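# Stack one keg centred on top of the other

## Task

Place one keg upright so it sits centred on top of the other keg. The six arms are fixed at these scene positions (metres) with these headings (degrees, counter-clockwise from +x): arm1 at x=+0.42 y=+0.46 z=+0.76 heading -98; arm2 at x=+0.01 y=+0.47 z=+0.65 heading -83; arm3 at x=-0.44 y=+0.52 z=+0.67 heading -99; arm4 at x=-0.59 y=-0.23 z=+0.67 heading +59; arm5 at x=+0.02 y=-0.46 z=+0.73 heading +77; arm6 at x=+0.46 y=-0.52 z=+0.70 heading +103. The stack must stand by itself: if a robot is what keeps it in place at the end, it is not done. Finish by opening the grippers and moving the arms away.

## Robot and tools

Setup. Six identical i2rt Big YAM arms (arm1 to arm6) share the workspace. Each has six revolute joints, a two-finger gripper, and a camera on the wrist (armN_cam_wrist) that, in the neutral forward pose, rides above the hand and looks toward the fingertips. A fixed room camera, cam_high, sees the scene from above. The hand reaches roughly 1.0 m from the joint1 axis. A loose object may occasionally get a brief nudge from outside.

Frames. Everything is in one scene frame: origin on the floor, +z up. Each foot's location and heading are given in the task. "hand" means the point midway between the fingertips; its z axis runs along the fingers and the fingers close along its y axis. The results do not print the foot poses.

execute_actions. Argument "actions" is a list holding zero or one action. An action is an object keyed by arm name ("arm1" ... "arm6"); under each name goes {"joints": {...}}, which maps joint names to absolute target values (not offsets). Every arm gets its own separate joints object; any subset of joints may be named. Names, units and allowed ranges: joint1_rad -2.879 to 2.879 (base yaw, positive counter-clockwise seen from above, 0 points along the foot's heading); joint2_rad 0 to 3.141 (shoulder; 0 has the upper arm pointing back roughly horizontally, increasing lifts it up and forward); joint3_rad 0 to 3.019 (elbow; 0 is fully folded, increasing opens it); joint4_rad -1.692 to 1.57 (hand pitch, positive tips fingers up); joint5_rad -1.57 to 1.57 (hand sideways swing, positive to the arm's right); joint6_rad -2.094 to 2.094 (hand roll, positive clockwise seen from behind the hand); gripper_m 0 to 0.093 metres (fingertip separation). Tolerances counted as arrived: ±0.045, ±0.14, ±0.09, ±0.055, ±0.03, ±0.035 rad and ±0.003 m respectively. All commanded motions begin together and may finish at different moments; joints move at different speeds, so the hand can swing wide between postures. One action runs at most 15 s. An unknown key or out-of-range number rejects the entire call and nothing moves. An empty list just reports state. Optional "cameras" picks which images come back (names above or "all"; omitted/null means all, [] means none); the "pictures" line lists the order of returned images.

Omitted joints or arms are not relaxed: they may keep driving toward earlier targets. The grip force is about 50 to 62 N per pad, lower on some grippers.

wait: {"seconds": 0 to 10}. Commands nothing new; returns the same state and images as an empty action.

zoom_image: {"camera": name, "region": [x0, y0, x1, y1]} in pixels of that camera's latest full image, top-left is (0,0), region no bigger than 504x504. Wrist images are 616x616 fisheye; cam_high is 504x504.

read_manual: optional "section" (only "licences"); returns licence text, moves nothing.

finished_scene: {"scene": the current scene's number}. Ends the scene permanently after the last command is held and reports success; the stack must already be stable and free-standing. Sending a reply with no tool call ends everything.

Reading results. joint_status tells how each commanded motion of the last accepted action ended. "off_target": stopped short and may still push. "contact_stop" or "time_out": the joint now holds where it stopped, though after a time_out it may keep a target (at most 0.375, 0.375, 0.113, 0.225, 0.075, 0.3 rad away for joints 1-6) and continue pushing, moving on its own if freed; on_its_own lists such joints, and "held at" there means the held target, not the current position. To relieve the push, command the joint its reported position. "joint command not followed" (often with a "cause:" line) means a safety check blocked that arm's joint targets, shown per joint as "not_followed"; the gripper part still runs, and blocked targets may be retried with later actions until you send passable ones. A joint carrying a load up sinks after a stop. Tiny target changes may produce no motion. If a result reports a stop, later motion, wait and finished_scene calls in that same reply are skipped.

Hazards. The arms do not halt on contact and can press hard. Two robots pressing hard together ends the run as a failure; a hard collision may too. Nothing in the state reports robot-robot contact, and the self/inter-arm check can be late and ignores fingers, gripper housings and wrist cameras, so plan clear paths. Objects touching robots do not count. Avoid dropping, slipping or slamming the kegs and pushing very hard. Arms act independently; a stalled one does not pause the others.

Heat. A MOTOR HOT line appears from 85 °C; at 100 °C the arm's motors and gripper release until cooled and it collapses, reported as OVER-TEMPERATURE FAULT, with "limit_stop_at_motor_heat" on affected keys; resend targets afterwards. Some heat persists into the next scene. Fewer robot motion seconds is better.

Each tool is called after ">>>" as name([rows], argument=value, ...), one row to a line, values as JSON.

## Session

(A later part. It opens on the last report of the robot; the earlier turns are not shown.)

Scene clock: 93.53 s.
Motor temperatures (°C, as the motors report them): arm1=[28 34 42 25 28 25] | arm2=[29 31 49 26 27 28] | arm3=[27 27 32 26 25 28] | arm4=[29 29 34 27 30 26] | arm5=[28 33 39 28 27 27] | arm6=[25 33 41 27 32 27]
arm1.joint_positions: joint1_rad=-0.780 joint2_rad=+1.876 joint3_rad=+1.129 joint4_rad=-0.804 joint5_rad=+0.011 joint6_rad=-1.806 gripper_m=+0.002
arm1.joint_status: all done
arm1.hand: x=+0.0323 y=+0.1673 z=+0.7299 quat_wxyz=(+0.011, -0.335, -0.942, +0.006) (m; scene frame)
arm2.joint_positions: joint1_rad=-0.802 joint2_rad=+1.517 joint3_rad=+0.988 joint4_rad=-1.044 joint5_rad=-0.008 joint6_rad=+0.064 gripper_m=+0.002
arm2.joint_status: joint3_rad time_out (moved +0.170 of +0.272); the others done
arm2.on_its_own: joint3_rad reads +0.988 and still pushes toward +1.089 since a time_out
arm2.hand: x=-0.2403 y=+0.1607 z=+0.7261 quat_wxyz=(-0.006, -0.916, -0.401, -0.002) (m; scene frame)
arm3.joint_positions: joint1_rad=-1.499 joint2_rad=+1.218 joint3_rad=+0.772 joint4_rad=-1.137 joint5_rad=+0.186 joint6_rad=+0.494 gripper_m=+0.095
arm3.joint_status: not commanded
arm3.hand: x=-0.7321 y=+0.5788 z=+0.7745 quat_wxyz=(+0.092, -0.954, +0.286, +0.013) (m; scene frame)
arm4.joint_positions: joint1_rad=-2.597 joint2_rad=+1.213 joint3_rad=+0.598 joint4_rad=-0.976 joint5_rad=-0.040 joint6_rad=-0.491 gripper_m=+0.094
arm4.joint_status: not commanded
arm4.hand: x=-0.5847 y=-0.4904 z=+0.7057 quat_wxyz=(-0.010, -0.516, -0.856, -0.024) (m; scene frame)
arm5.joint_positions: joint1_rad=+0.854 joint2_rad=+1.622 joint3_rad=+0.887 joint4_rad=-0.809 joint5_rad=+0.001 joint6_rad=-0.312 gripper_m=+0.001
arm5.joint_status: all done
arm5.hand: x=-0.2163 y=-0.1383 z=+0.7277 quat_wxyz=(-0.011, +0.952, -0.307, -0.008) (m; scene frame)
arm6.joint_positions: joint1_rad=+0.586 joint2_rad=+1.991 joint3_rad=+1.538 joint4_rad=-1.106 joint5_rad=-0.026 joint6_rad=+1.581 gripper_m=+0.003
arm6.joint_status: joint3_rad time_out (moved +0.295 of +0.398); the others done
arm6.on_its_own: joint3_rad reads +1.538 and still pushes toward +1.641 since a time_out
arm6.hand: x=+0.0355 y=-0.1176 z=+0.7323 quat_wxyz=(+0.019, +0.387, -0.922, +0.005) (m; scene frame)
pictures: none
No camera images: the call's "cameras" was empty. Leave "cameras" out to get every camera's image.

>>> execute_actions([
  {"arm1":{"joints":{"joint1_rad":-0.892,"joint2_rad":1.985,"joint3_rad":1.574,"joint4_rad":-0.95,"joint6_rad":-1.91}},"arm2":{"joints":{"joint1_rad":-1.001,"joint2_rad":1.603,"joint3_rad":1.345,"joint4_rad":-1.085,"joint6_rad":-0.128}},"arm5":{"joints":{"joint1_rad":1.077,"joint2_rad":1.685,"joint3_rad":1.205,"joint4_rad":-0.886,"joint6_rad":-0.093}},"arm6":{"joints":{"joint1_rad":0.701,"joint2_rad":2.165,"joint3_rad":2.045,"joint4_rad":-1.257,"joint6_rad":1.695}}},
], cameras=["cam_high","arm1_cam_wrist","arm2_cam_wrist","arm5_cam_wrist"])

>>> zoom_image(camera="cam_high", region=[150,100,350,300])

Scene clock: 109.70 s.
Motor temperatures (°C, as the motors report them): arm1=[28 36 45 25 28 25] | arm2=[29 32 52 26 26 28] | arm3=[27 27 32 26 25 28] | arm4=[29 29 34 27 30 26] | arm5=[28 34 41 28 27 27] | arm6=[25 35 43 27 32 27]
arm1.joint_positions: joint1_rad=-0.908 joint2_rad=+2.123 joint3_rad=+1.482 joint4_rad=-0.911 joint5_rad=+0.010 joint6_rad=-1.933 gripper_m=+0.002
arm1.joint_status: joint3_rad time_out (moved +0.353 of +0.445); the others done
arm1.on_its_own: joint3_rad reads +1.482 and still pushes toward +1.574 since a time_out
arm1.hand: x=-0.0913 y=+0.1670 z=+0.7072 quat_wxyz=(+0.011, -0.336, -0.942, +0.005) (m; scene frame)
arm2.joint_positions: joint1_rad=-0.998 joint2_rad=+1.750 joint3_rad=+1.228 joint4_rad=-1.056 joint5_rad=-0.003 joint6_rad=-0.132 gripper_m=+0.002
arm2.joint_status: joint2_rad time_out (moved +0.233 of +0.086); joint3_rad time_out (moved +0.240 of +0.357); the others done
arm2.on_its_own: joint2_rad reads +1.750 and still pushes toward +1.603 since a time_out; joint3_rad reads +1.228 and still pushes toward +1.340 since a time_out
arm2.hand: x=-0.3633 y=+0.1603 z=+0.7070 quat_wxyz=(-0.003, -0.916, -0.401, -0.003) (m; scene frame)
arm3.joint_positions: joint1_rad=-1.499 joint2_rad=+1.218 joint3_rad=+0.772 joint4_rad=-1.137 joint5_rad=+0.186 joint6_rad=+0.494 gripper_m=+0.095
arm3.joint_status: not commanded
arm3.hand: x=-0.7321 y=+0.5788 z=+0.7745 quat_wxyz=(+0.092, -0.954, +0.286, +0.013) (m; scene frame)
arm4.joint_positions: joint1_rad=-2.597 joint2_rad=+1.213 joint3_rad=+0.598 joint4_rad=-0.976 joint5_rad=-0.040 joint6_rad=-0.491 gripper_m=+0.094
arm4.joint_status: not commanded
arm4.hand: x=-0.5847 y=-0.4904 z=+0.7057 quat_wxyz=(-0.010, -0.516, -0.856, -0.024) (m; scene frame)
arm5.joint_positions: joint1_rad=+1.065 joint2_rad=+1.829 joint3_rad=+1.126 joint4_rad=-0.839 joint5_rad=-0.001 joint6_rad=-0.100 gripper_m=+0.001
arm5.joint_status: joint2_rad time_out (moved +0.207 of +0.063); the others done
arm5.on_its_own: joint2_rad reads +1.829 and still pushes toward +1.685 since a time_out
arm5.hand: x=-0.3410 y=-0.1397 z=+0.7103 quat_wxyz=(-0.008, +0.951, -0.307, -0.011) (m; scene frame)
arm6.joint_positions: joint1_rad=+0.714 joint2_rad=+2.256 joint3_rad=+1.937 joint4_rad=-1.245 joint5_rad=-0.029 joint6_rad=+1.708 gripper_m=+0.003
arm6.joint_status: joint3_rad time_out (moved +0.399 of +0.507); the others done
arm6.on_its_own: joint3_rad reads +1.937 and still pushes toward +2.045 since a time_out
arm6.hand: x=-0.0882 y=-0.1201 z=+0.7123 quat_wxyz=(+0.019, +0.388, -0.921, +0.010) (m; scene frame)
pictures: arm1_cam_wrist, arm2_cam_wrist, arm5_cam_wrist, cam_high
Images, in order (width x height): arm1_cam_wrist 616x616, arm2_cam_wrist 616x616, arm5_cam_wrist 616x616, cam_high 504x504.

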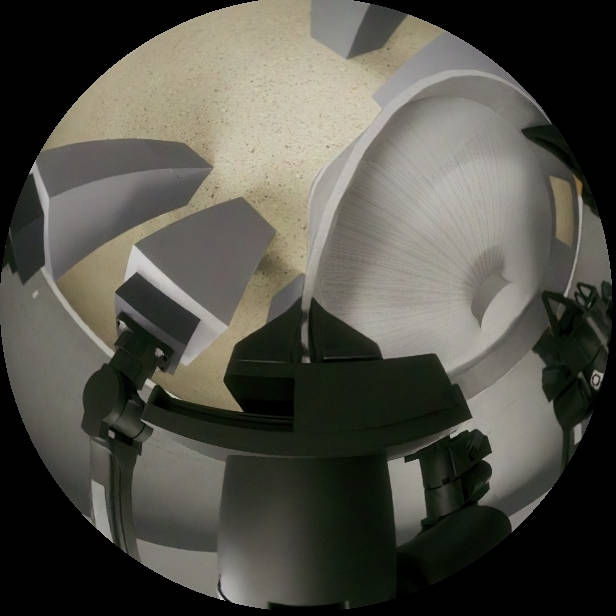

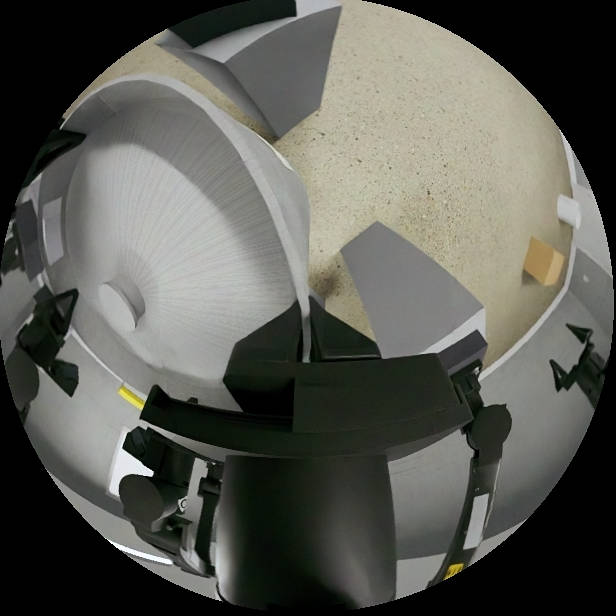

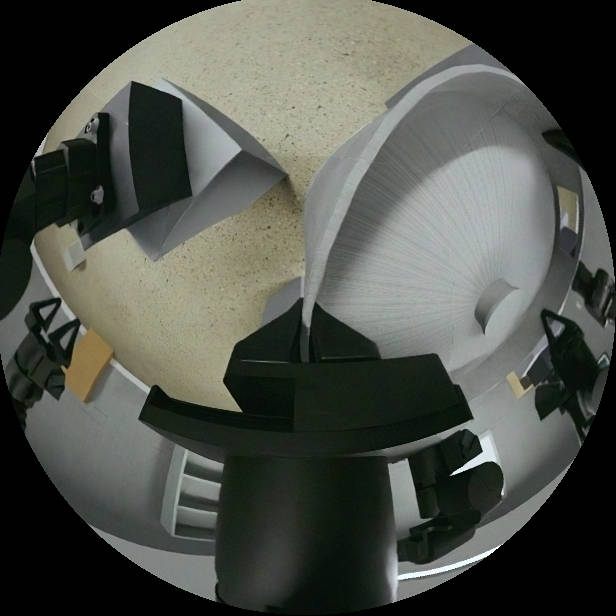

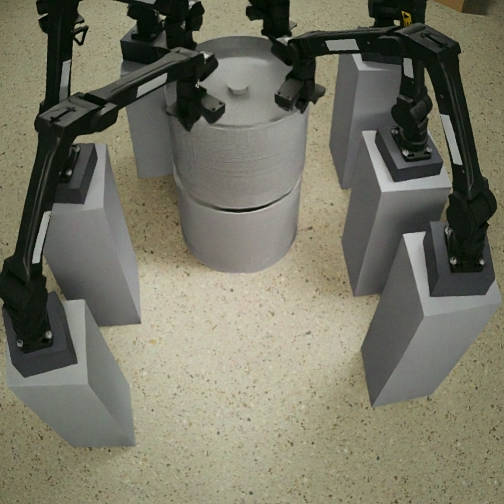

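Region (150, 100, 350, 300) of cam_high's 504x504 image, scaled by 2.520, with more detail than that image has.

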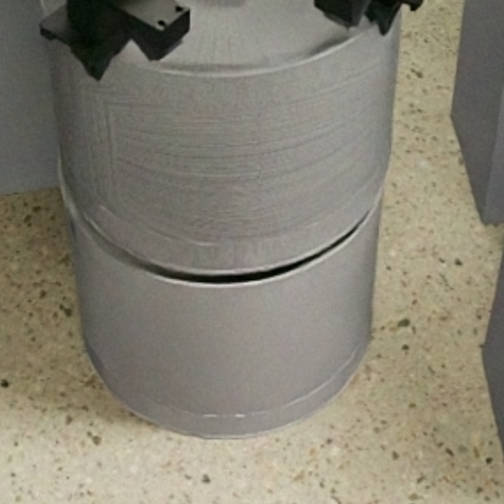

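>>> zoom_image(camera="arm2_cam_wrist", region=[240,120,360,260])

>>> zoom_image(camera="arm5_cam_wrist", region=[270,110,390,250])

>>> zoom_image(camera="arm1_cam_wrist", region=[270,110,390,250])

Region (240, 120, 360, 260) of arm2_cam_wrist's 616x616 image, scaled by 3.600, with more detail than that image has; it fills the left 432 columns of this view, and the rest is white.

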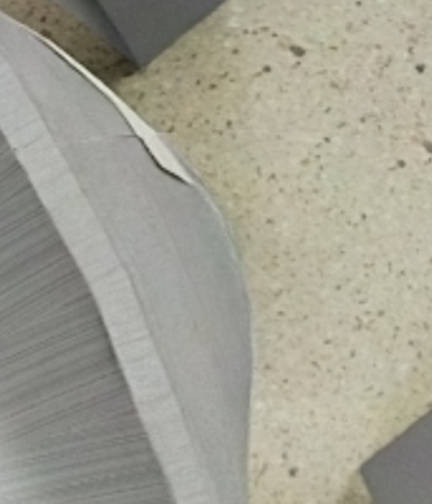

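Region (270, 110, 390, 250) of arm5_cam_wrist's 616x616 image, scaled by 3.600, with more detail than that image has; it fills the left 432 columns of this view, and the rest is white.

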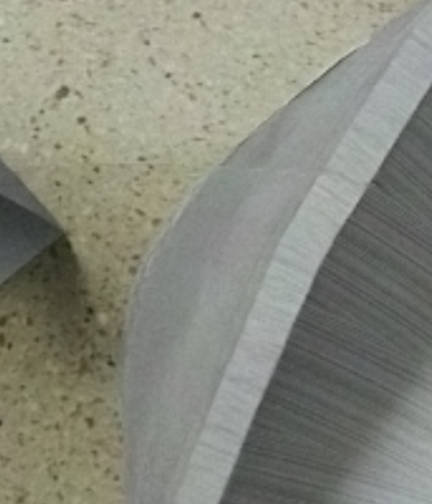

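Region (270, 110, 390, 250) of arm1_cam_wrist's 616x616 image, scaled by 3.600, with more detail than that image has; it fills the left 432 columns of this view, and the rest is white.

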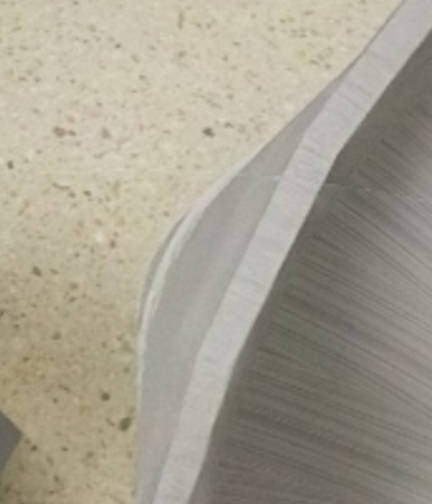

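Close to centred. Lowering partway.

>>> execute_actions([
  {"arm1":{"joints":{"joint2_rad":2.015,"joint4_rad":-0.935}},"arm2":{"joints":{"joint2_rad":1.638,"joint4_rad":-1.07}},"arm5":{"joints":{"joint2_rad":1.725,"joint4_rad":-0.87}},"arm6":{"joints":{"joint2_rad":2.2,"joint4_rad":-1.24}}},
], cameras=["cam_high","arm1_cam_wrist","arm2_cam_wrist","arm5_cam_wrist"])

>>> zoom_image(camera="cam_high", region=[150,100,350,300])

>>> zoom_image(camera="arm2_cam_wrist", region=[240,120,360,260])

>>> zoom_image(camera="arm1_cam_wrist", region=[270,110,390,250])

>>> zoom_image(camera="arm5_cam_wrist", region=[270,110,390,250])

Scene clock: 117.73 s.
Motor temperatures (°C, as the motors report them): arm1=[28 37 46 25 28 25] | arm2=[29 33 54 26 26 28] | arm3=[27 27 32 26 25 28] | arm4=[29 29 34 27 30 26] | arm5=[28 35 41 28 27 27] | arm6=[25 35 44 27 32 27]
arm1.joint_positions: joint1_rad=-0.908 joint2_rad=+2.123 joint3_rad=+1.482 joint4_rad=-0.911 joint5_rad=+0.010 joint6_rad=-1.935 gripper_m=+0.002
arm1.joint_status: all done
arm1.on_its_own: joint3_rad reads +1.482 and still pushes toward +1.574 since a time_out
arm1.hand: x=-0.0912 y=+0.1670 z=+0.7070 quat_wxyz=(+0.010, -0.335, -0.942, +0.005) (m; scene frame)
arm2.joint_positions: joint1_rad=-0.998 joint2_rad=+1.766 joint3_rad=+1.228 joint4_rad=-1.056 joint5_rad=-0.005 joint6_rad=-0.133 gripper_m=+0.002
arm2.joint_status: all done
arm2.on_its_own: joint3_rad reads +1.228 and still pushes toward +1.340 since a time_out
arm2.hand: x=-0.3622 y=+0.1608 z=+0.6999 quat_wxyz=(-0.002, -0.916, -0.401, -0.011) (m; scene frame)
arm3.joint_positions: joint1_rad=-1.499 joint2_rad=+1.218 joint3_rad=+0.772 joint4_rad=-1.137 joint5_rad=+0.186 joint6_rad=+0.494 gripper_m=+0.095
arm3.joint_status: not commanded
arm3.hand: x=-0.7321 y=+0.5788 z=+0.7745 quat_wxyz=(+0.092, -0.954, +0.286, +0.013) (m; scene frame)
arm4.joint_positions: joint1_rad=-2.597 joint2_rad=+1.213 joint3_rad=+0.598 joint4_rad=-0.976 joint5_rad=-0.040 joint6_rad=-0.491 gripper_m=+0.094
arm4.joint_status: not commanded
arm4.hand: x=-0.5847 y=-0.4904 z=+0.7057 quat_wxyz=(-0.010, -0.516, -0.856, -0.024) (m; scene frame)
arm5.joint_positions: joint1_rad=+1.065 joint2_rad=+1.848 joint3_rad=+1.126 joint4_rad=-0.833 joint5_rad=+0.007 joint6_rad=-0.101 gripper_m=+0.001
arm5.joint_status: all done
arm5.hand: x=-0.3392 y=-0.1394 z=+0.7016 quat_wxyz=(-0.009, +0.952, -0.307, -0.004) (m; scene frame)
arm6.joint_positions: joint1_rad=+0.714 joint2_rad=+2.262 joint3_rad=+1.937 joint4_rad=-1.244 joint5_rad=-0.020 joint6_rad=+1.708 gripper_m=+0.003
arm6.joint_status: all done
arm6.on_its_own: joint3_rad reads +1.937 and still pushes toward +2.045 since a time_out
arm6.hand: x=-0.0869 y=-0.1192 z=+0.7082 quat_wxyz=(+0.013, +0.388, -0.921, +0.010) (m; scene frame)
pictures: arm1_cam_wrist, arm2_cam_wrist, arm5_cam_wrist, cam_high
Images, in order (width x height): arm1_cam_wrist 616x616, arm2_cam_wrist 616x616, arm5_cam_wrist 616x616, cam_high 504x504.

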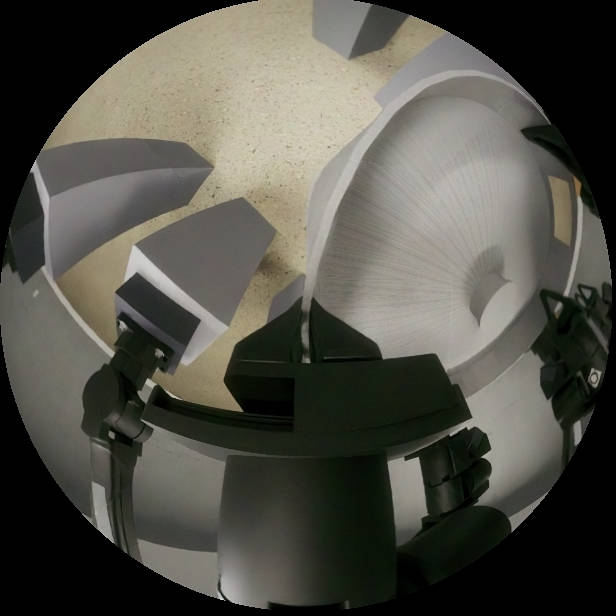

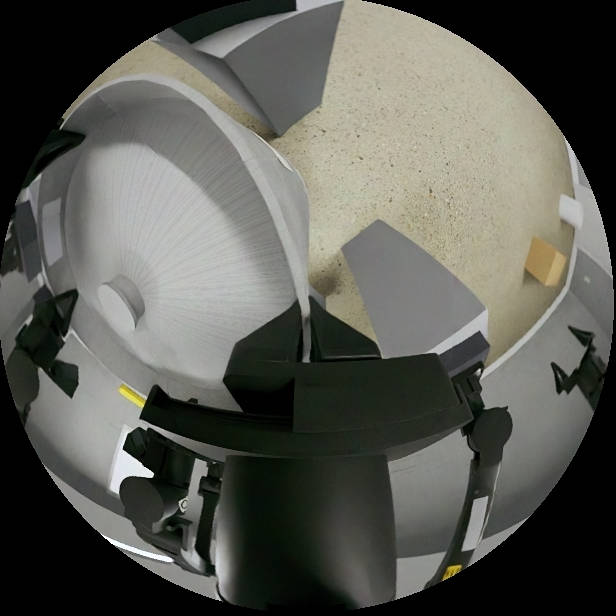

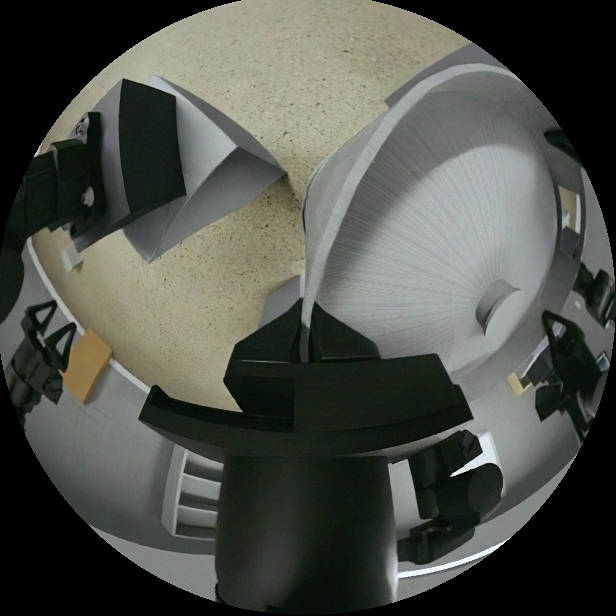

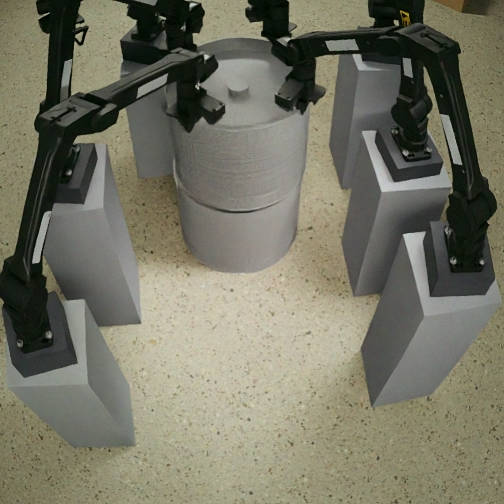

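Region (150, 100, 350, 300) of cam_high's 504x504 image, scaled by 2.520, with more detail than that image has.

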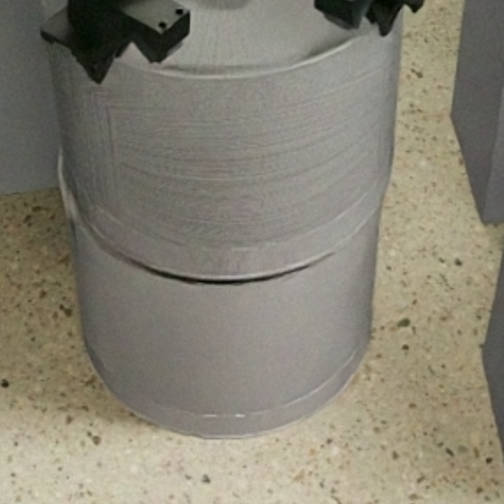

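Region (240, 120, 360, 260) of arm2_cam_wrist's 616x616 image, scaled by 3.600, with more detail than that image has; it fills the left 432 columns of this view, and the rest is white.

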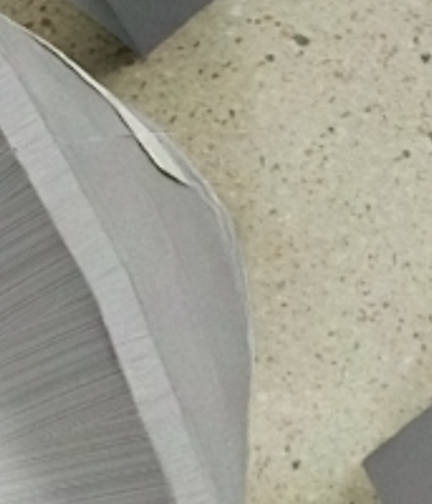

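Region (270, 110, 390, 250) of arm1_cam_wrist's 616x616 image, scaled by 3.600, with more detail than that image has; it fills the left 432 columns of this view, and the rest is white.

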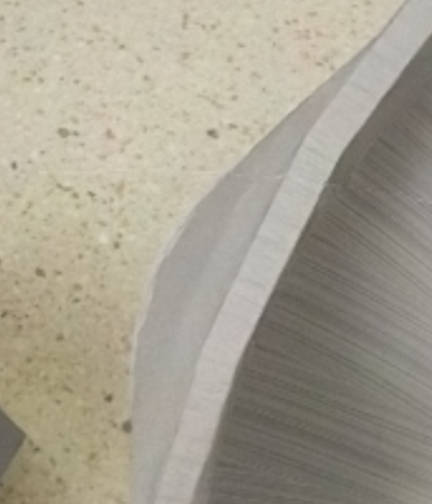

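Region (270, 110, 390, 250) of arm5_cam_wrist's 616x616 image, scaled by 3.600, with more detail than that image has; it fills the left 432 columns of this view, and the rest is white.

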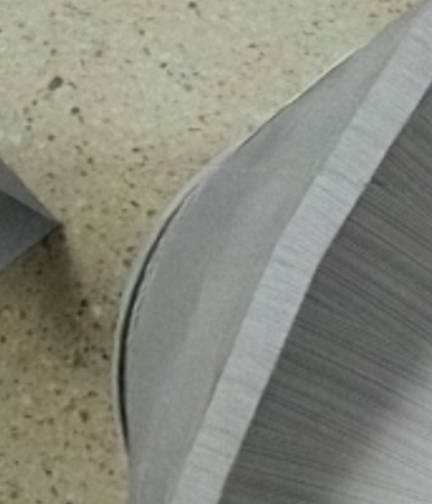

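>>> execute_actions([
  {"arm1":{"joints":{"joint2_rad":2.06}},"arm6":{"joints":{"joint2_rad":2.225}}},
], cameras=["cam_high","arm1_cam_wrist","arm5_cam_wrist"])

>>> zoom_image(camera="cam_high", region=[150,100,350,300])

>>> zoom_image(camera="arm1_cam_wrist", region=[270,110,390,250])

>>> zoom_image(camera="arm5_cam_wrist", region=[270,110,390,250])

Scene clock: 122.50 s.
Motor temperatures (°C, as the motors report them): arm1=[28 38 47 25 28 25] | arm2=[29 34 54 26 26 28] | arm3=[27 27 32 26 25 28] | arm4=[29 29 34 27 30 26] | arm5=[28 36 42 28 27 27] | arm6=[25 36 44 27 32 27]
arm1.joint_positions: joint1_rad=-0.908 joint2_rad=+2.134 joint3_rad=+1.482 joint4_rad=-0.907 joint5_rad=+0.010 joint6_rad=-1.935 gripper_m=+0.002
arm1.joint_status: all done
arm1.on_its_own: joint3_rad reads +1.482 and still pushes toward +1.574 since a time_out
arm1.hand: x=-0.0902 y=+0.1676 z=+0.7010 quat_wxyz=(+0.008, -0.335, -0.942, +0.002) (m; scene frame)
arm2.joint_positions: joint1_rad=-0.998 joint2_rad=+1.771 joint3_rad=+1.228 joint4_rad=-1.056 joint5_rad=-0.004 joint6_rad=-0.133 gripper_m=+0.002
arm2.joint_status: not commanded
arm2.on_its_own: joint3_rad reads +1.228 and still pushes toward +1.340 since a time_out
arm2.hand: x=-0.3620 y=+0.1611 z=+0.6974 quat_wxyz=(-0.001, -0.916, -0.401, -0.013) (m; scene frame)
arm3.joint_positions: joint1_rad=-1.499 joint2_rad=+1.218 joint3_rad=+0.772 joint4_rad=-1.137 joint5_rad=+0.186 joint6_rad=+0.494 gripper_m=+0.095
arm3.joint_status: not commanded
arm3.hand: x=-0.7321 y=+0.5788 z=+0.7745 quat_wxyz=(+0.092, -0.954, +0.286, +0.013) (m; scene frame)
arm4.joint_positions: joint1_rad=-2.597 joint2_rad=+1.213 joint3_rad=+0.598 joint4_rad=-0.976 joint5_rad=-0.040 joint6_rad=-0.491 gripper_m=+0.094
arm4.joint_status: not commanded
arm4.hand: x=-0.5847 y=-0.4904 z=+0.7057 quat_wxyz=(-0.010, -0.516, -0.856, -0.024) (m; scene frame)
arm5.joint_positions: joint1_rad=+1.065 joint2_rad=+1.852 joint3_rad=+1.126 joint4_rad=-0.828 joint5_rad=+0.005 joint6_rad=-0.101 gripper_m=+0.001
arm5.joint_status: not commanded
arm5.hand: x=-0.3398 y=-0.1394 z=+0.6997 quat_wxyz=(-0.008, +0.952, -0.307, -0.004) (m; scene frame)
arm6.joint_positions: joint1_rad=+0.714 joint2_rad=+2.269 joint3_rad=+1.937 joint4_rad=-1.240 joint5_rad=-0.023 joint6_rad=+1.708 gripper_m=+0.003
arm6.joint_status: all done
arm6.on_its_own: joint3_rad reads +1.937 and still pushes toward +2.045 since a time_out
arm6.hand: x=-0.0872 y=-0.1195 z=+0.7037 quat_wxyz=(+0.014, +0.388, -0.921, +0.012) (m; scene frame)
pictures: arm1_cam_wrist, arm5_cam_wrist, cam_high
Images, in order (width x height): arm1_cam_wrist 616x616, arm5_cam_wrist 616x616, cam_high 504x504.

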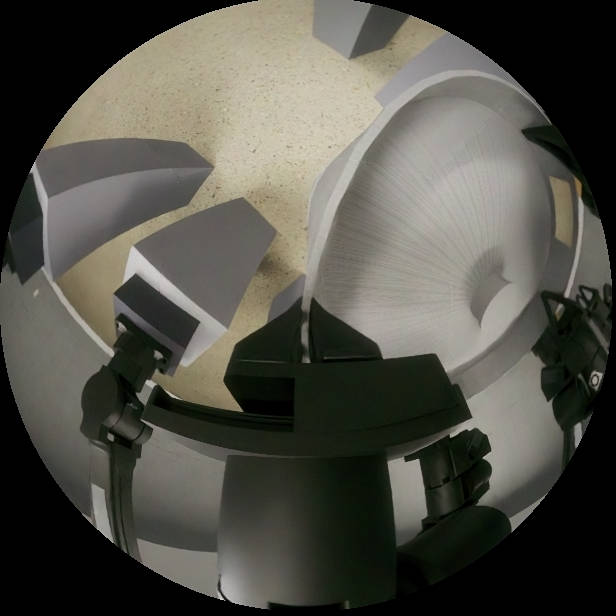

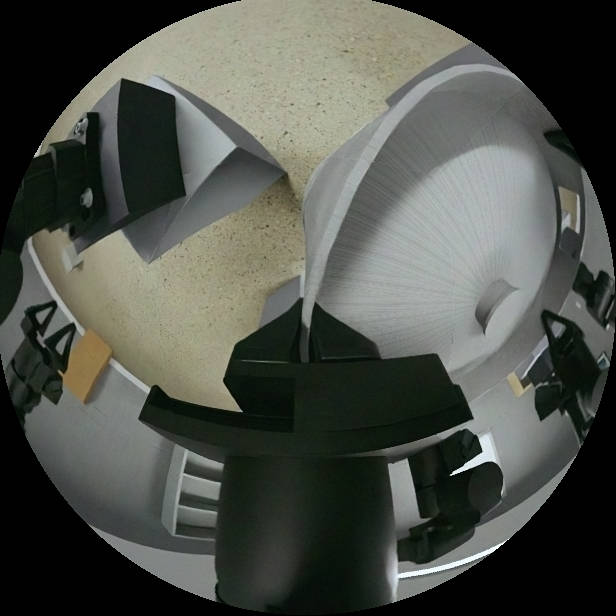

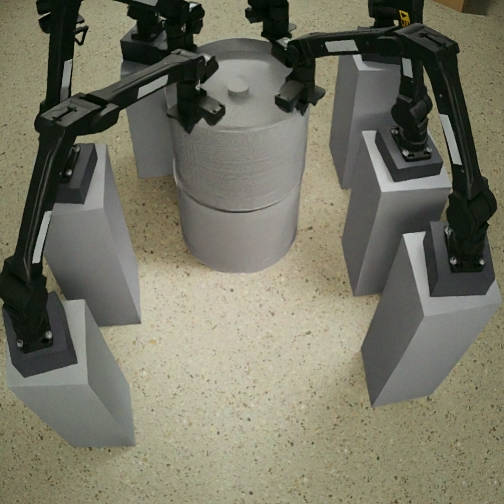

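Region (150, 100, 350, 300) of cam_high's 504x504 image, scaled by 2.520, with more detail than that image has.

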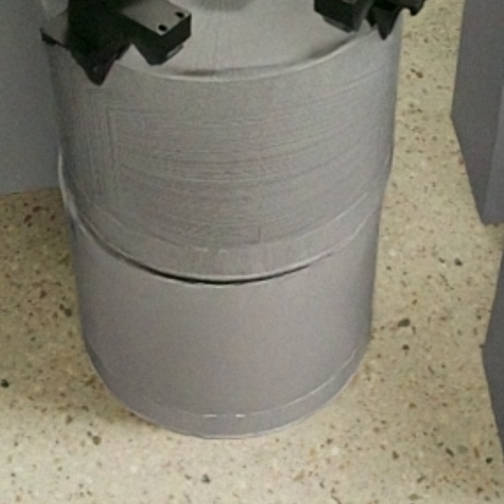

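Region (270, 110, 390, 250) of arm1_cam_wrist's 616x616 image, scaled by 3.600, with more detail than that image has; it fills the left 432 columns of this view, and the rest is white.

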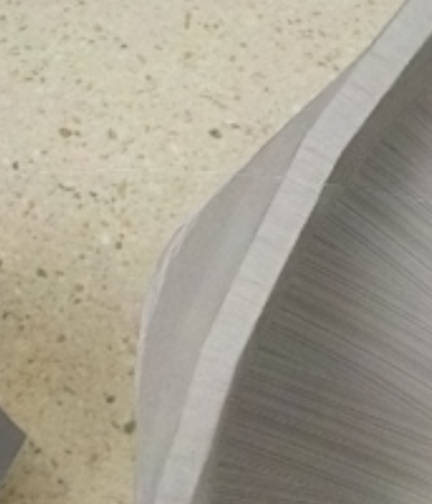

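Region (270, 110, 390, 250) of arm5_cam_wrist's 616x616 image, scaled by 3.600, with more detail than that image has; it fills the left 432 columns of this view, and the rest is white.

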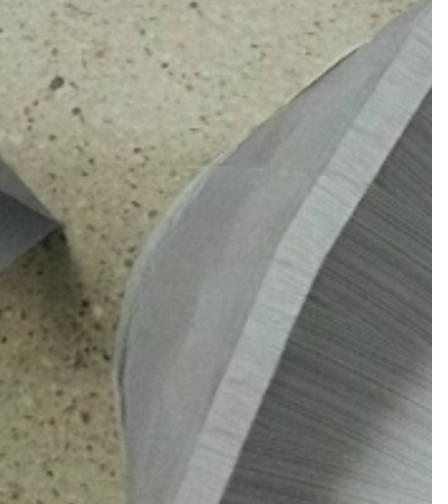

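>>> execute_actions([
  {"arm1":{"joints":{"joint2_rad":2.09}},"arm2":{"joints":{"joint2_rad":1.655}},"arm5":{"joints":{"joint2_rad":1.74}},"arm6":{"joints":{"joint2_rad":2.245}}},
], cameras=["cam_high","arm5_cam_wrist"])

>>> zoom_image(camera="cam_high", region=[150,100,350,300])

>>> zoom_image(camera="arm5_cam_wrist", region=[270,110,390,250])

Scene clock: 127.20 s.
Motor temperatures (°C, as the motors report them): arm1=[28 37 47 25 28 25] | arm2=[29 34 55 26 26 28] | arm3=[27 27 32 26 25 28] | arm4=[29 29 34 27 30 26] | arm5=[28 36 42 28 27 27] | arm6=[25 35 44 27 32 27]
arm1.joint_positions: joint1_rad=-0.908 joint2_rad=+2.155 joint3_rad=+1.489 joint4_rad=-0.905 joint5_rad=+0.009 joint6_rad=-1.935 gripper_m=+0.002
arm1.joint_status: all done
arm1.hand: x=-0.0896 y=+0.1676 z=+0.6913 quat_wxyz=(+0.004, -0.335, -0.942, -0.002) (m; scene frame)
arm2.joint_positions: joint1_rad=-0.998 joint2_rad=+1.794 joint3_rad=+1.228 joint4_rad=-1.049 joint5_rad=-0.007 joint6_rad=-0.134 gripper_m=+0.002
arm2.joint_status: all done
arm2.on_its_own: joint3_rad reads +1.228 and still pushes toward +1.340 since a time_out
arm2.hand: x=-0.3614 y=+0.1608 z=+0.6868 quat_wxyz=(-0.001, -0.915, -0.402, -0.021) (m; scene frame)
arm3.joint_positions: joint1_rad=-1.499 joint2_rad=+1.218 joint3_rad=+0.772 joint4_rad=-1.137 joint5_rad=+0.186 joint6_rad=+0.494 gripper_m=+0.095
arm3.joint_status: not commanded
arm3.hand: x=-0.7321 y=+0.5788 z=+0.7745 quat_wxyz=(+0.092, -0.954, +0.286, +0.013) (m; scene frame)
arm4.joint_positions: joint1_rad=-2.597 joint2_rad=+1.213 joint3_rad=+0.598 joint4_rad=-0.976 joint5_rad=-0.040 joint6_rad=-0.491 gripper_m=+0.094
arm4.joint_status: not commanded
arm4.hand: x=-0.5847 y=-0.4904 z=+0.7057 quat_wxyz=(-0.010, -0.516, -0.856, -0.024) (m; scene frame)
arm5.joint_positions: joint1_rad=+1.065 joint2_rad=+1.873 joint3_rad=+1.126 joint4_rad=-0.818 joint5_rad=+0.005 joint6_rad=-0.101 gripper_m=+0.001
arm5.joint_status: all done
arm5.hand: x=-0.3390 y=-0.1399 z=+0.6903 quat_wxyz=(-0.006, +0.952, -0.307, +0.001) (m; scene frame)
arm6.joint_positions: joint1_rad=+0.713 joint2_rad=+2.282 joint3_rad=+1.937 joint4_rad=-1.236 joint5_rad=-0.023 joint6_rad=+1.707 gripper_m=+0.003
arm6.joint_status: all done
arm6.on_its_own: joint3_rad reads +1.937 and still pushes toward +2.045 since a time_out
arm6.hand: x=-0.0863 y=-0.1196 z=+0.6950 quat_wxyz=(+0.012, +0.388, -0.921, +0.016) (m; scene frame)
pictures: arm5_cam_wrist, cam_high
Images, in order (width x height): arm5_cam_wrist 616x616, cam_high 504x504.

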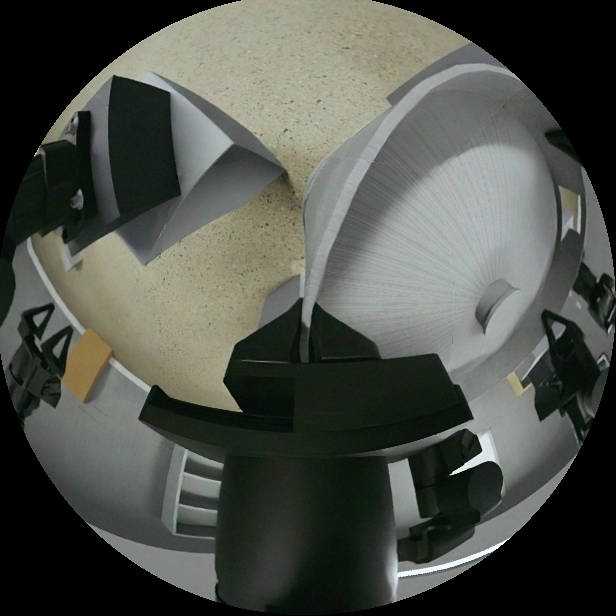

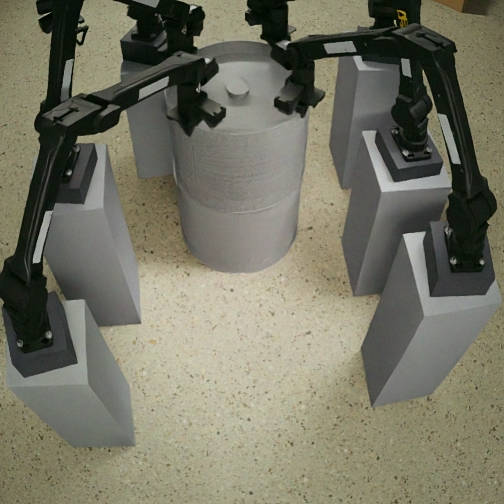

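Region (150, 100, 350, 300) of cam_high's 504x504 image, scaled by 2.520, with more detail than that image has.

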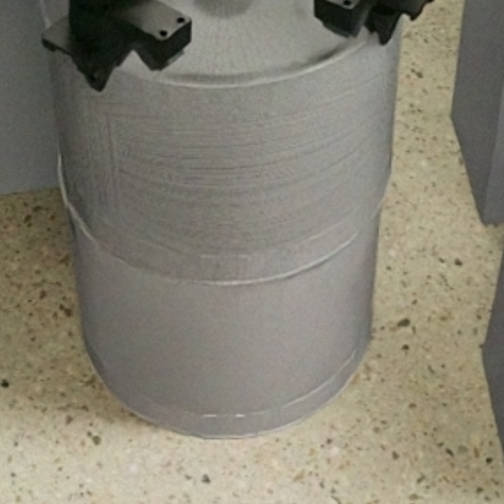

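Region (270, 110, 390, 250) of arm5_cam_wrist's 616x616 image, scaled by 3.600, with more detail than that image has; it fills the left 432 columns of this view, and the rest is white.

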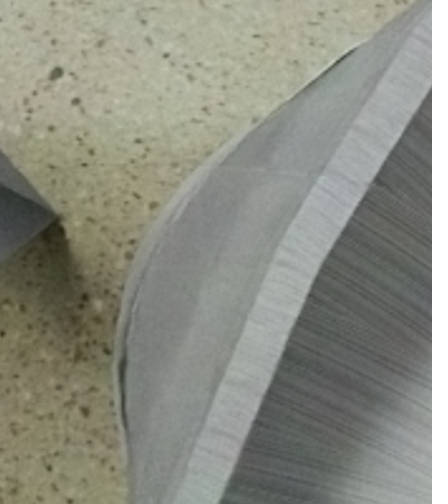

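>>> execute_actions([
  {"arm1":{"joints":{"joint2_rad":2.12}},"arm2":{"joints":{"joint2_rad":1.64}},"arm5":{"joints":{"joint2_rad":1.715}},"arm6":{"joints":{"joint2_rad":2.27}}},
], cameras=["cam_high","arm5_cam_wrist"])

>>> zoom_image(camera="cam_high", region=[150,100,350,300])

>>> zoom_image(camera="arm5_cam_wrist", region=[270,110,390,250])

Scene clock: 131.87 s.
Motor temperatures (°C, as the motors report them): arm1=[28 37 48 25 28 25] | arm2=[29 35 55 26 26 28] | arm3=[27 27 32 26 25 28] | arm4=[29 29 34 27 30 26] | arm5=[28 36 42 28 27 27] | arm6=[25 35 45 27 32 27]
arm1.joint_positions: joint1_rad=-0.908 joint2_rad=+2.165 joint3_rad=+1.495 joint4_rad=-0.905 joint5_rad=+0.011 joint6_rad=-1.935 gripper_m=+0.002
arm1.joint_status: all done
arm1.hand: x=-0.0906 y=+0.1675 z=+0.6872 quat_wxyz=(+0.003, -0.335, -0.942, -0.005) (m; scene frame)
arm2.joint_positions: joint1_rad=-0.998 joint2_rad=+1.794 joint3_rad=+1.228 joint4_rad=-1.043 joint5_rad=-0.003 joint6_rad=-0.135 gripper_m=+0.002
arm2.joint_status: joint2_rad time_out (moved +0.000 of -0.154)
arm2.on_its_own: joint2_rad reads +1.794 and still pushes toward +1.640 since a time_out; joint3_rad reads +1.228 and still pushes toward +1.340 since a time_out
arm2.hand: x=-0.3629 y=+0.1605 z=+0.6867 quat_wxyz=(+0.001, -0.915, -0.402, -0.018) (m; scene frame)
arm3.joint_positions: joint1_rad=-1.499 joint2_rad=+1.218 joint3_rad=+0.772 joint4_rad=-1.137 joint5_rad=+0.186 joint6_rad=+0.494 gripper_m=+0.095
arm3.joint_status: not commanded
arm3.hand: x=-0.7321 y=+0.5788 z=+0.7745 quat_wxyz=(+0.092, -0.954, +0.286, +0.013) (m; scene frame)
arm4.joint_positions: joint1_rad=-2.597 joint2_rad=+1.213 joint3_rad=+0.598 joint4_rad=-0.976 joint5_rad=-0.040 joint6_rad=-0.491 gripper_m=+0.094
arm4.joint_status: not commanded
arm4.hand: x=-0.5847 y=-0.4904 z=+0.7057 quat_wxyz=(-0.010, -0.516, -0.856, -0.024) (m; scene frame)
arm5.joint_positions: joint1_rad=+1.065 joint2_rad=+1.873 joint3_rad=+1.126 joint4_rad=-0.814 joint5_rad=-0.001 joint6_rad=-0.101 gripper_m=+0.001
arm5.joint_status: joint2_rad time_out (moved +0.000 of -0.158)
arm5.on_its_own: joint2_rad reads +1.873 and still pushes toward +1.715 since a time_out
arm5.hand: x=-0.3404 y=-0.1399 z=+0.6903 quat_wxyz=(-0.004, +0.952, -0.307, -0.002) (m; scene frame)
arm6.joint_positions: joint1_rad=+0.713 joint2_rad=+2.291 joint3_rad=+1.943 joint4_rad=-1.236 joint5_rad=-0.028 joint6_rad=+1.705 gripper_m=+0.004
arm6.joint_status: all done
arm6.on_its_own: joint3_rad reads +1.943 and still pushes toward +2.045 since a time_out
arm6.hand: x=-0.0876 y=-0.1198 z=+0.6913 quat_wxyz=(+0.013, +0.389, -0.921, +0.019) (m; scene frame)
pictures: arm5_cam_wrist, cam_high
Images, in order (width x height): arm5_cam_wrist 616x616, cam_high 504x504.

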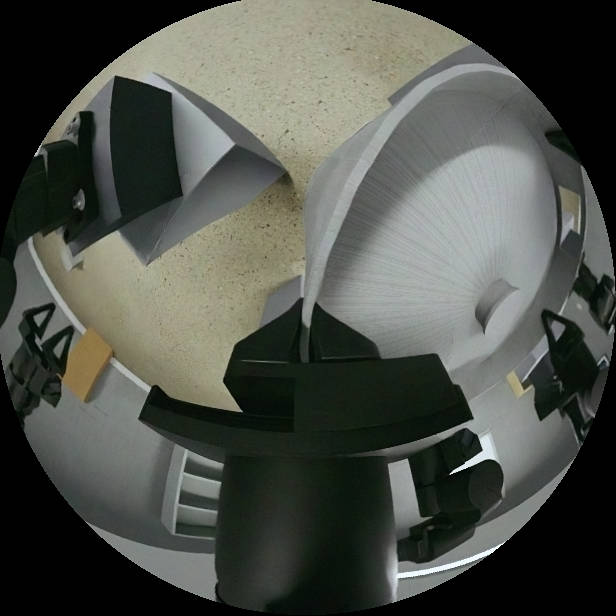

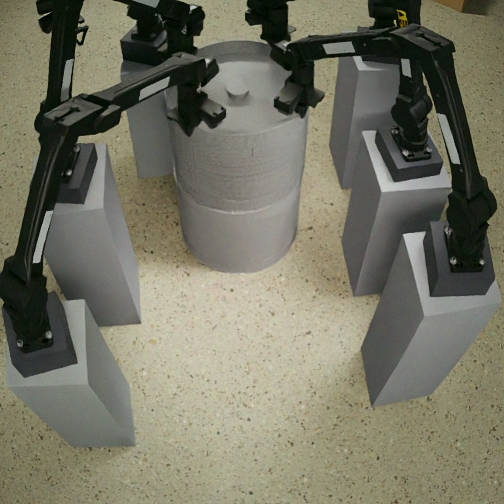

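Region (150, 100, 350, 300) of cam_high's 504x504 image, scaled by 2.520, with more detail than that image has.

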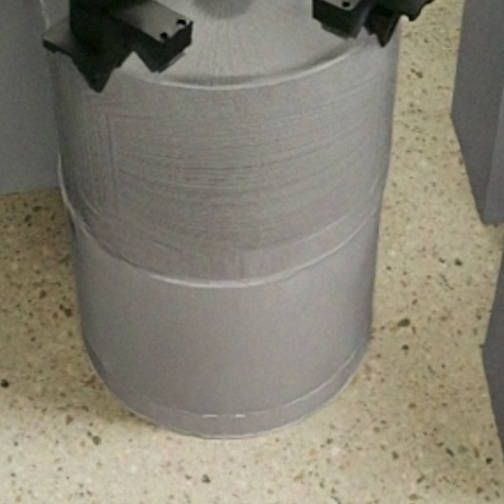

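Region (270, 110, 390, 250) of arm5_cam_wrist's 616x616 image, scaled by 3.600, with more detail than that image has; it fills the left 432 columns of this view, and the rest is white.

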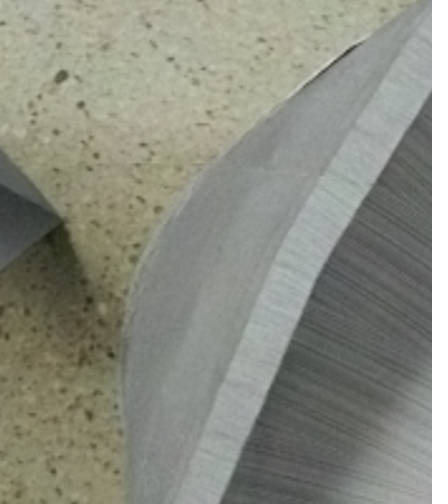

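Aligned. Setting down gradually.

>>> execute_actions([
  {"arm1":{"joints":{"joint2_rad":2.15}},"arm2":{"joints":{"joint2_rad":1.69}},"arm5":{"joints":{"joint2_rad":1.77}},"arm6":{"joints":{"joint2_rad":2.29}}},
], cameras=[])

>>> execute_actions([
  {"arm1":{"joints":{"joint2_rad":2.17,"joint3_rad":1.5}},"arm2":{"joints":{"joint2_rad":1.79,"joint3_rad":1.24}},"arm5":{"joints":{"joint2_rad":1.87,"joint3_rad":1.13}},"arm6":{"joints":{"joint2_rad":2.29,"joint3_rad":1.95}}},
], cameras=["cam_high","arm5_cam_wrist"])

Scene clock: 135.90 s.
Motor temperatures (°C, as the motors report them): arm1=[28 37 47 25 28 25] | arm2=[29 35 55 26 26 28] | arm3=[27 27 32 26 25 28] | arm4=[29 29 34 27 30 26] | arm5=[28 37 42 28 27 27] | arm6=[25 35 45 27 32 27]
arm1.joint_positions: joint1_rad=-0.908 joint2_rad=+2.171 joint3_rad=+1.501 joint4_rad=-0.905 joint5_rad=+0.014 joint6_rad=-1.935 gripper_m=+0.002
arm1.joint_status: all done
arm1.hand: x=-0.0923 y=+0.1676 z=+0.6855 quat_wxyz=(+0.004, -0.335, -0.942, -0.006) (m; scene frame)
arm2.joint_positions: joint1_rad=-0.998 joint2_rad=+1.803 joint3_rad=+1.228 joint4_rad=-1.037 joint5_rad=+0.000 joint6_rad=-0.136 gripper_m=+0.002
arm2.joint_status: all done
arm2.on_its_own: joint3_rad reads +1.228 and still pushes toward +1.340 since a time_out
arm2.hand: x=-0.3637 y=+0.1604 z=+0.6826 quat_wxyz=(+0.002, -0.915, -0.403, -0.018) (m; scene frame)
arm3.joint_positions: joint1_rad=-1.499 joint2_rad=+1.218 joint3_rad=+0.772 joint4_rad=-1.137 joint5_rad=+0.186 joint6_rad=+0.494 gripper_m=+0.095
arm3.joint_status: not commanded
arm3.hand: x=-0.7321 y=+0.5788 z=+0.7745 quat_wxyz=(+0.092, -0.954, +0.286, +0.013) (m; scene frame)
arm4.joint_positions: joint1_rad=-2.597 joint2_rad=+1.213 joint3_rad=+0.598 joint4_rad=-0.976 joint5_rad=-0.040 joint6_rad=-0.491 gripper_m=+0.094
arm4.joint_status: not commanded
arm4.hand: x=-0.5847 y=-0.4904 z=+0.7057 quat_wxyz=(-0.010, -0.516, -0.856, -0.024) (m; scene frame)
arm5.joint_positions: joint1_rad=+1.067 joint2_rad=+1.880 joint3_rad=+1.126 joint4_rad=-0.811 joint5_rad=-0.001 joint6_rad=-0.101 gripper_m=+0.001
arm5.joint_status: all done
arm5.hand: x=-0.3407 y=-0.1410 z=+0.6869 quat_wxyz=(-0.003, +0.952, -0.306, +0.000) (m; scene frame)
arm6.joint_positions: joint1_rad=+0.714 joint2_rad=+2.294 joint3_rad=+1.947 joint4_rad=-1.236 joint5_rad=-0.028 joint6_rad=+1.704 gripper_m=+0.004
arm6.joint_status: all done
arm6.on_its_own: joint3_rad reads +1.947 and still pushes toward +2.045 since a time_out
arm6.hand: x=-0.0886 y=-0.1194 z=+0.6905 quat_wxyz=(+0.013, +0.389, -0.921, +0.019) (m; scene frame)
pictures: none
No camera images: the call's "cameras" was empty. Leave "cameras" out to get every camera's image.

Scene clock: 136.57 s.
Motor temperatures (°C, as the motors report them): arm1=[28 37 47 25 28 25] | arm2=[29 35 55 26 26 28] | arm3=[27 27 32 26 25 28] | arm4=[29 29 34 27 30 26] | arm5=[28 37 42 28 27 27] | arm6=[25 35 44 27 32 27]
arm1.joint_positions: joint1_rad=-0.909 joint2_rad=+2.175 joint3_rad=+1.500 joint4_rad=-0.905 joint5_rad=+0.011 joint6_rad=-1.936 gripper_m=+0.002
arm1.joint_status: all done
arm1.hand: x=-0.0915 y=+0.1681 z=+0.6833 quat_wxyz=(+0.002, -0.335, -0.942, -0.007) (m; scene frame)
arm2.joint_positions: joint1_rad=-0.998 joint2_rad=+1.820 joint3_rad=+1.228 joint4_rad=-1.037 joint5_rad=-0.002 joint6_rad=-0.136 gripper_m=+0.002
arm2.joint_status: all done
arm2.hand: x=-0.3622 y=+0.1615 z=+0.6745 quat_wxyz=(+0.004, -0.915, -0.403, -0.027) (m; scene frame)
arm3.joint_positions: joint1_rad=-1.499 joint2_rad=+1.218 joint3_rad=+0.772 joint4_rad=-1.137 joint5_rad=+0.186 joint6_rad=+0.494 gripper_m=+0.095
arm3.joint_status: not commanded
arm3.hand: x=-0.7321 y=+0.5788 z=+0.7745 quat_wxyz=(+0.092, -0.954, +0.286, +0.013) (m; scene frame)
arm4.joint_positions: joint1_rad=-2.597 joint2_rad=+1.213 joint3_rad=+0.598 joint4_rad=-0.976 joint5_rad=-0.040 joint6_rad=-0.491 gripper_m=+0.094
arm4.joint_status: not commanded
arm4.hand: x=-0.5847 y=-0.4904 z=+0.7057 quat_wxyz=(-0.010, -0.516, -0.856, -0.024) (m; scene frame)
arm5.joint_positions: joint1_rad=+1.068 joint2_rad=+1.896 joint3_rad=+1.126 joint4_rad=-0.810 joint5_rad=+0.002 joint6_rad=-0.101 gripper_m=+0.001
arm5.joint_status: all done
arm5.hand: x=-0.3388 y=-0.1425 z=+0.6798 quat_wxyz=(-0.002, +0.952, -0.305, +0.007) (m; scene frame)
arm6.joint_positions: joint1_rad=+0.714 joint2_rad=+2.295 joint3_rad=+1.943 joint4_rad=-1.235 joint5_rad=-0.025 joint6_rad=+1.704 gripper_m=+0.003
arm6.joint_status: all done
arm6.hand: x=-0.0877 y=-0.1200 z=+0.6888 quat_wxyz=(+0.011, +0.390, -0.921, +0.019) (m; scene frame)
pictures: arm5_cam_wrist, cam_high
Images, in order (width x height): arm5_cam_wrist 616x616, cam_high 504x504.

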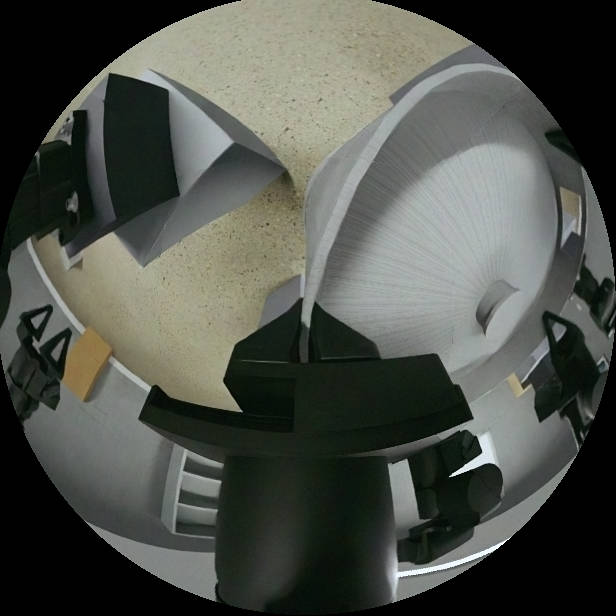

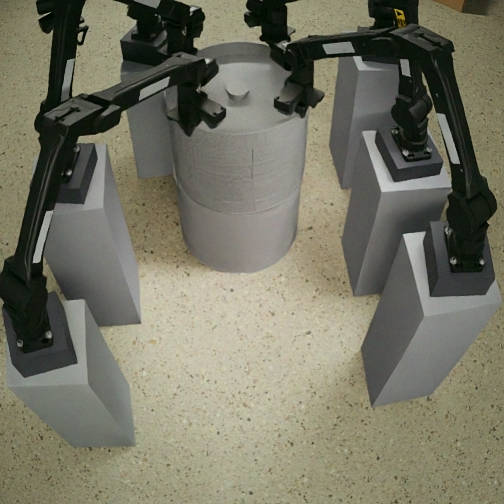

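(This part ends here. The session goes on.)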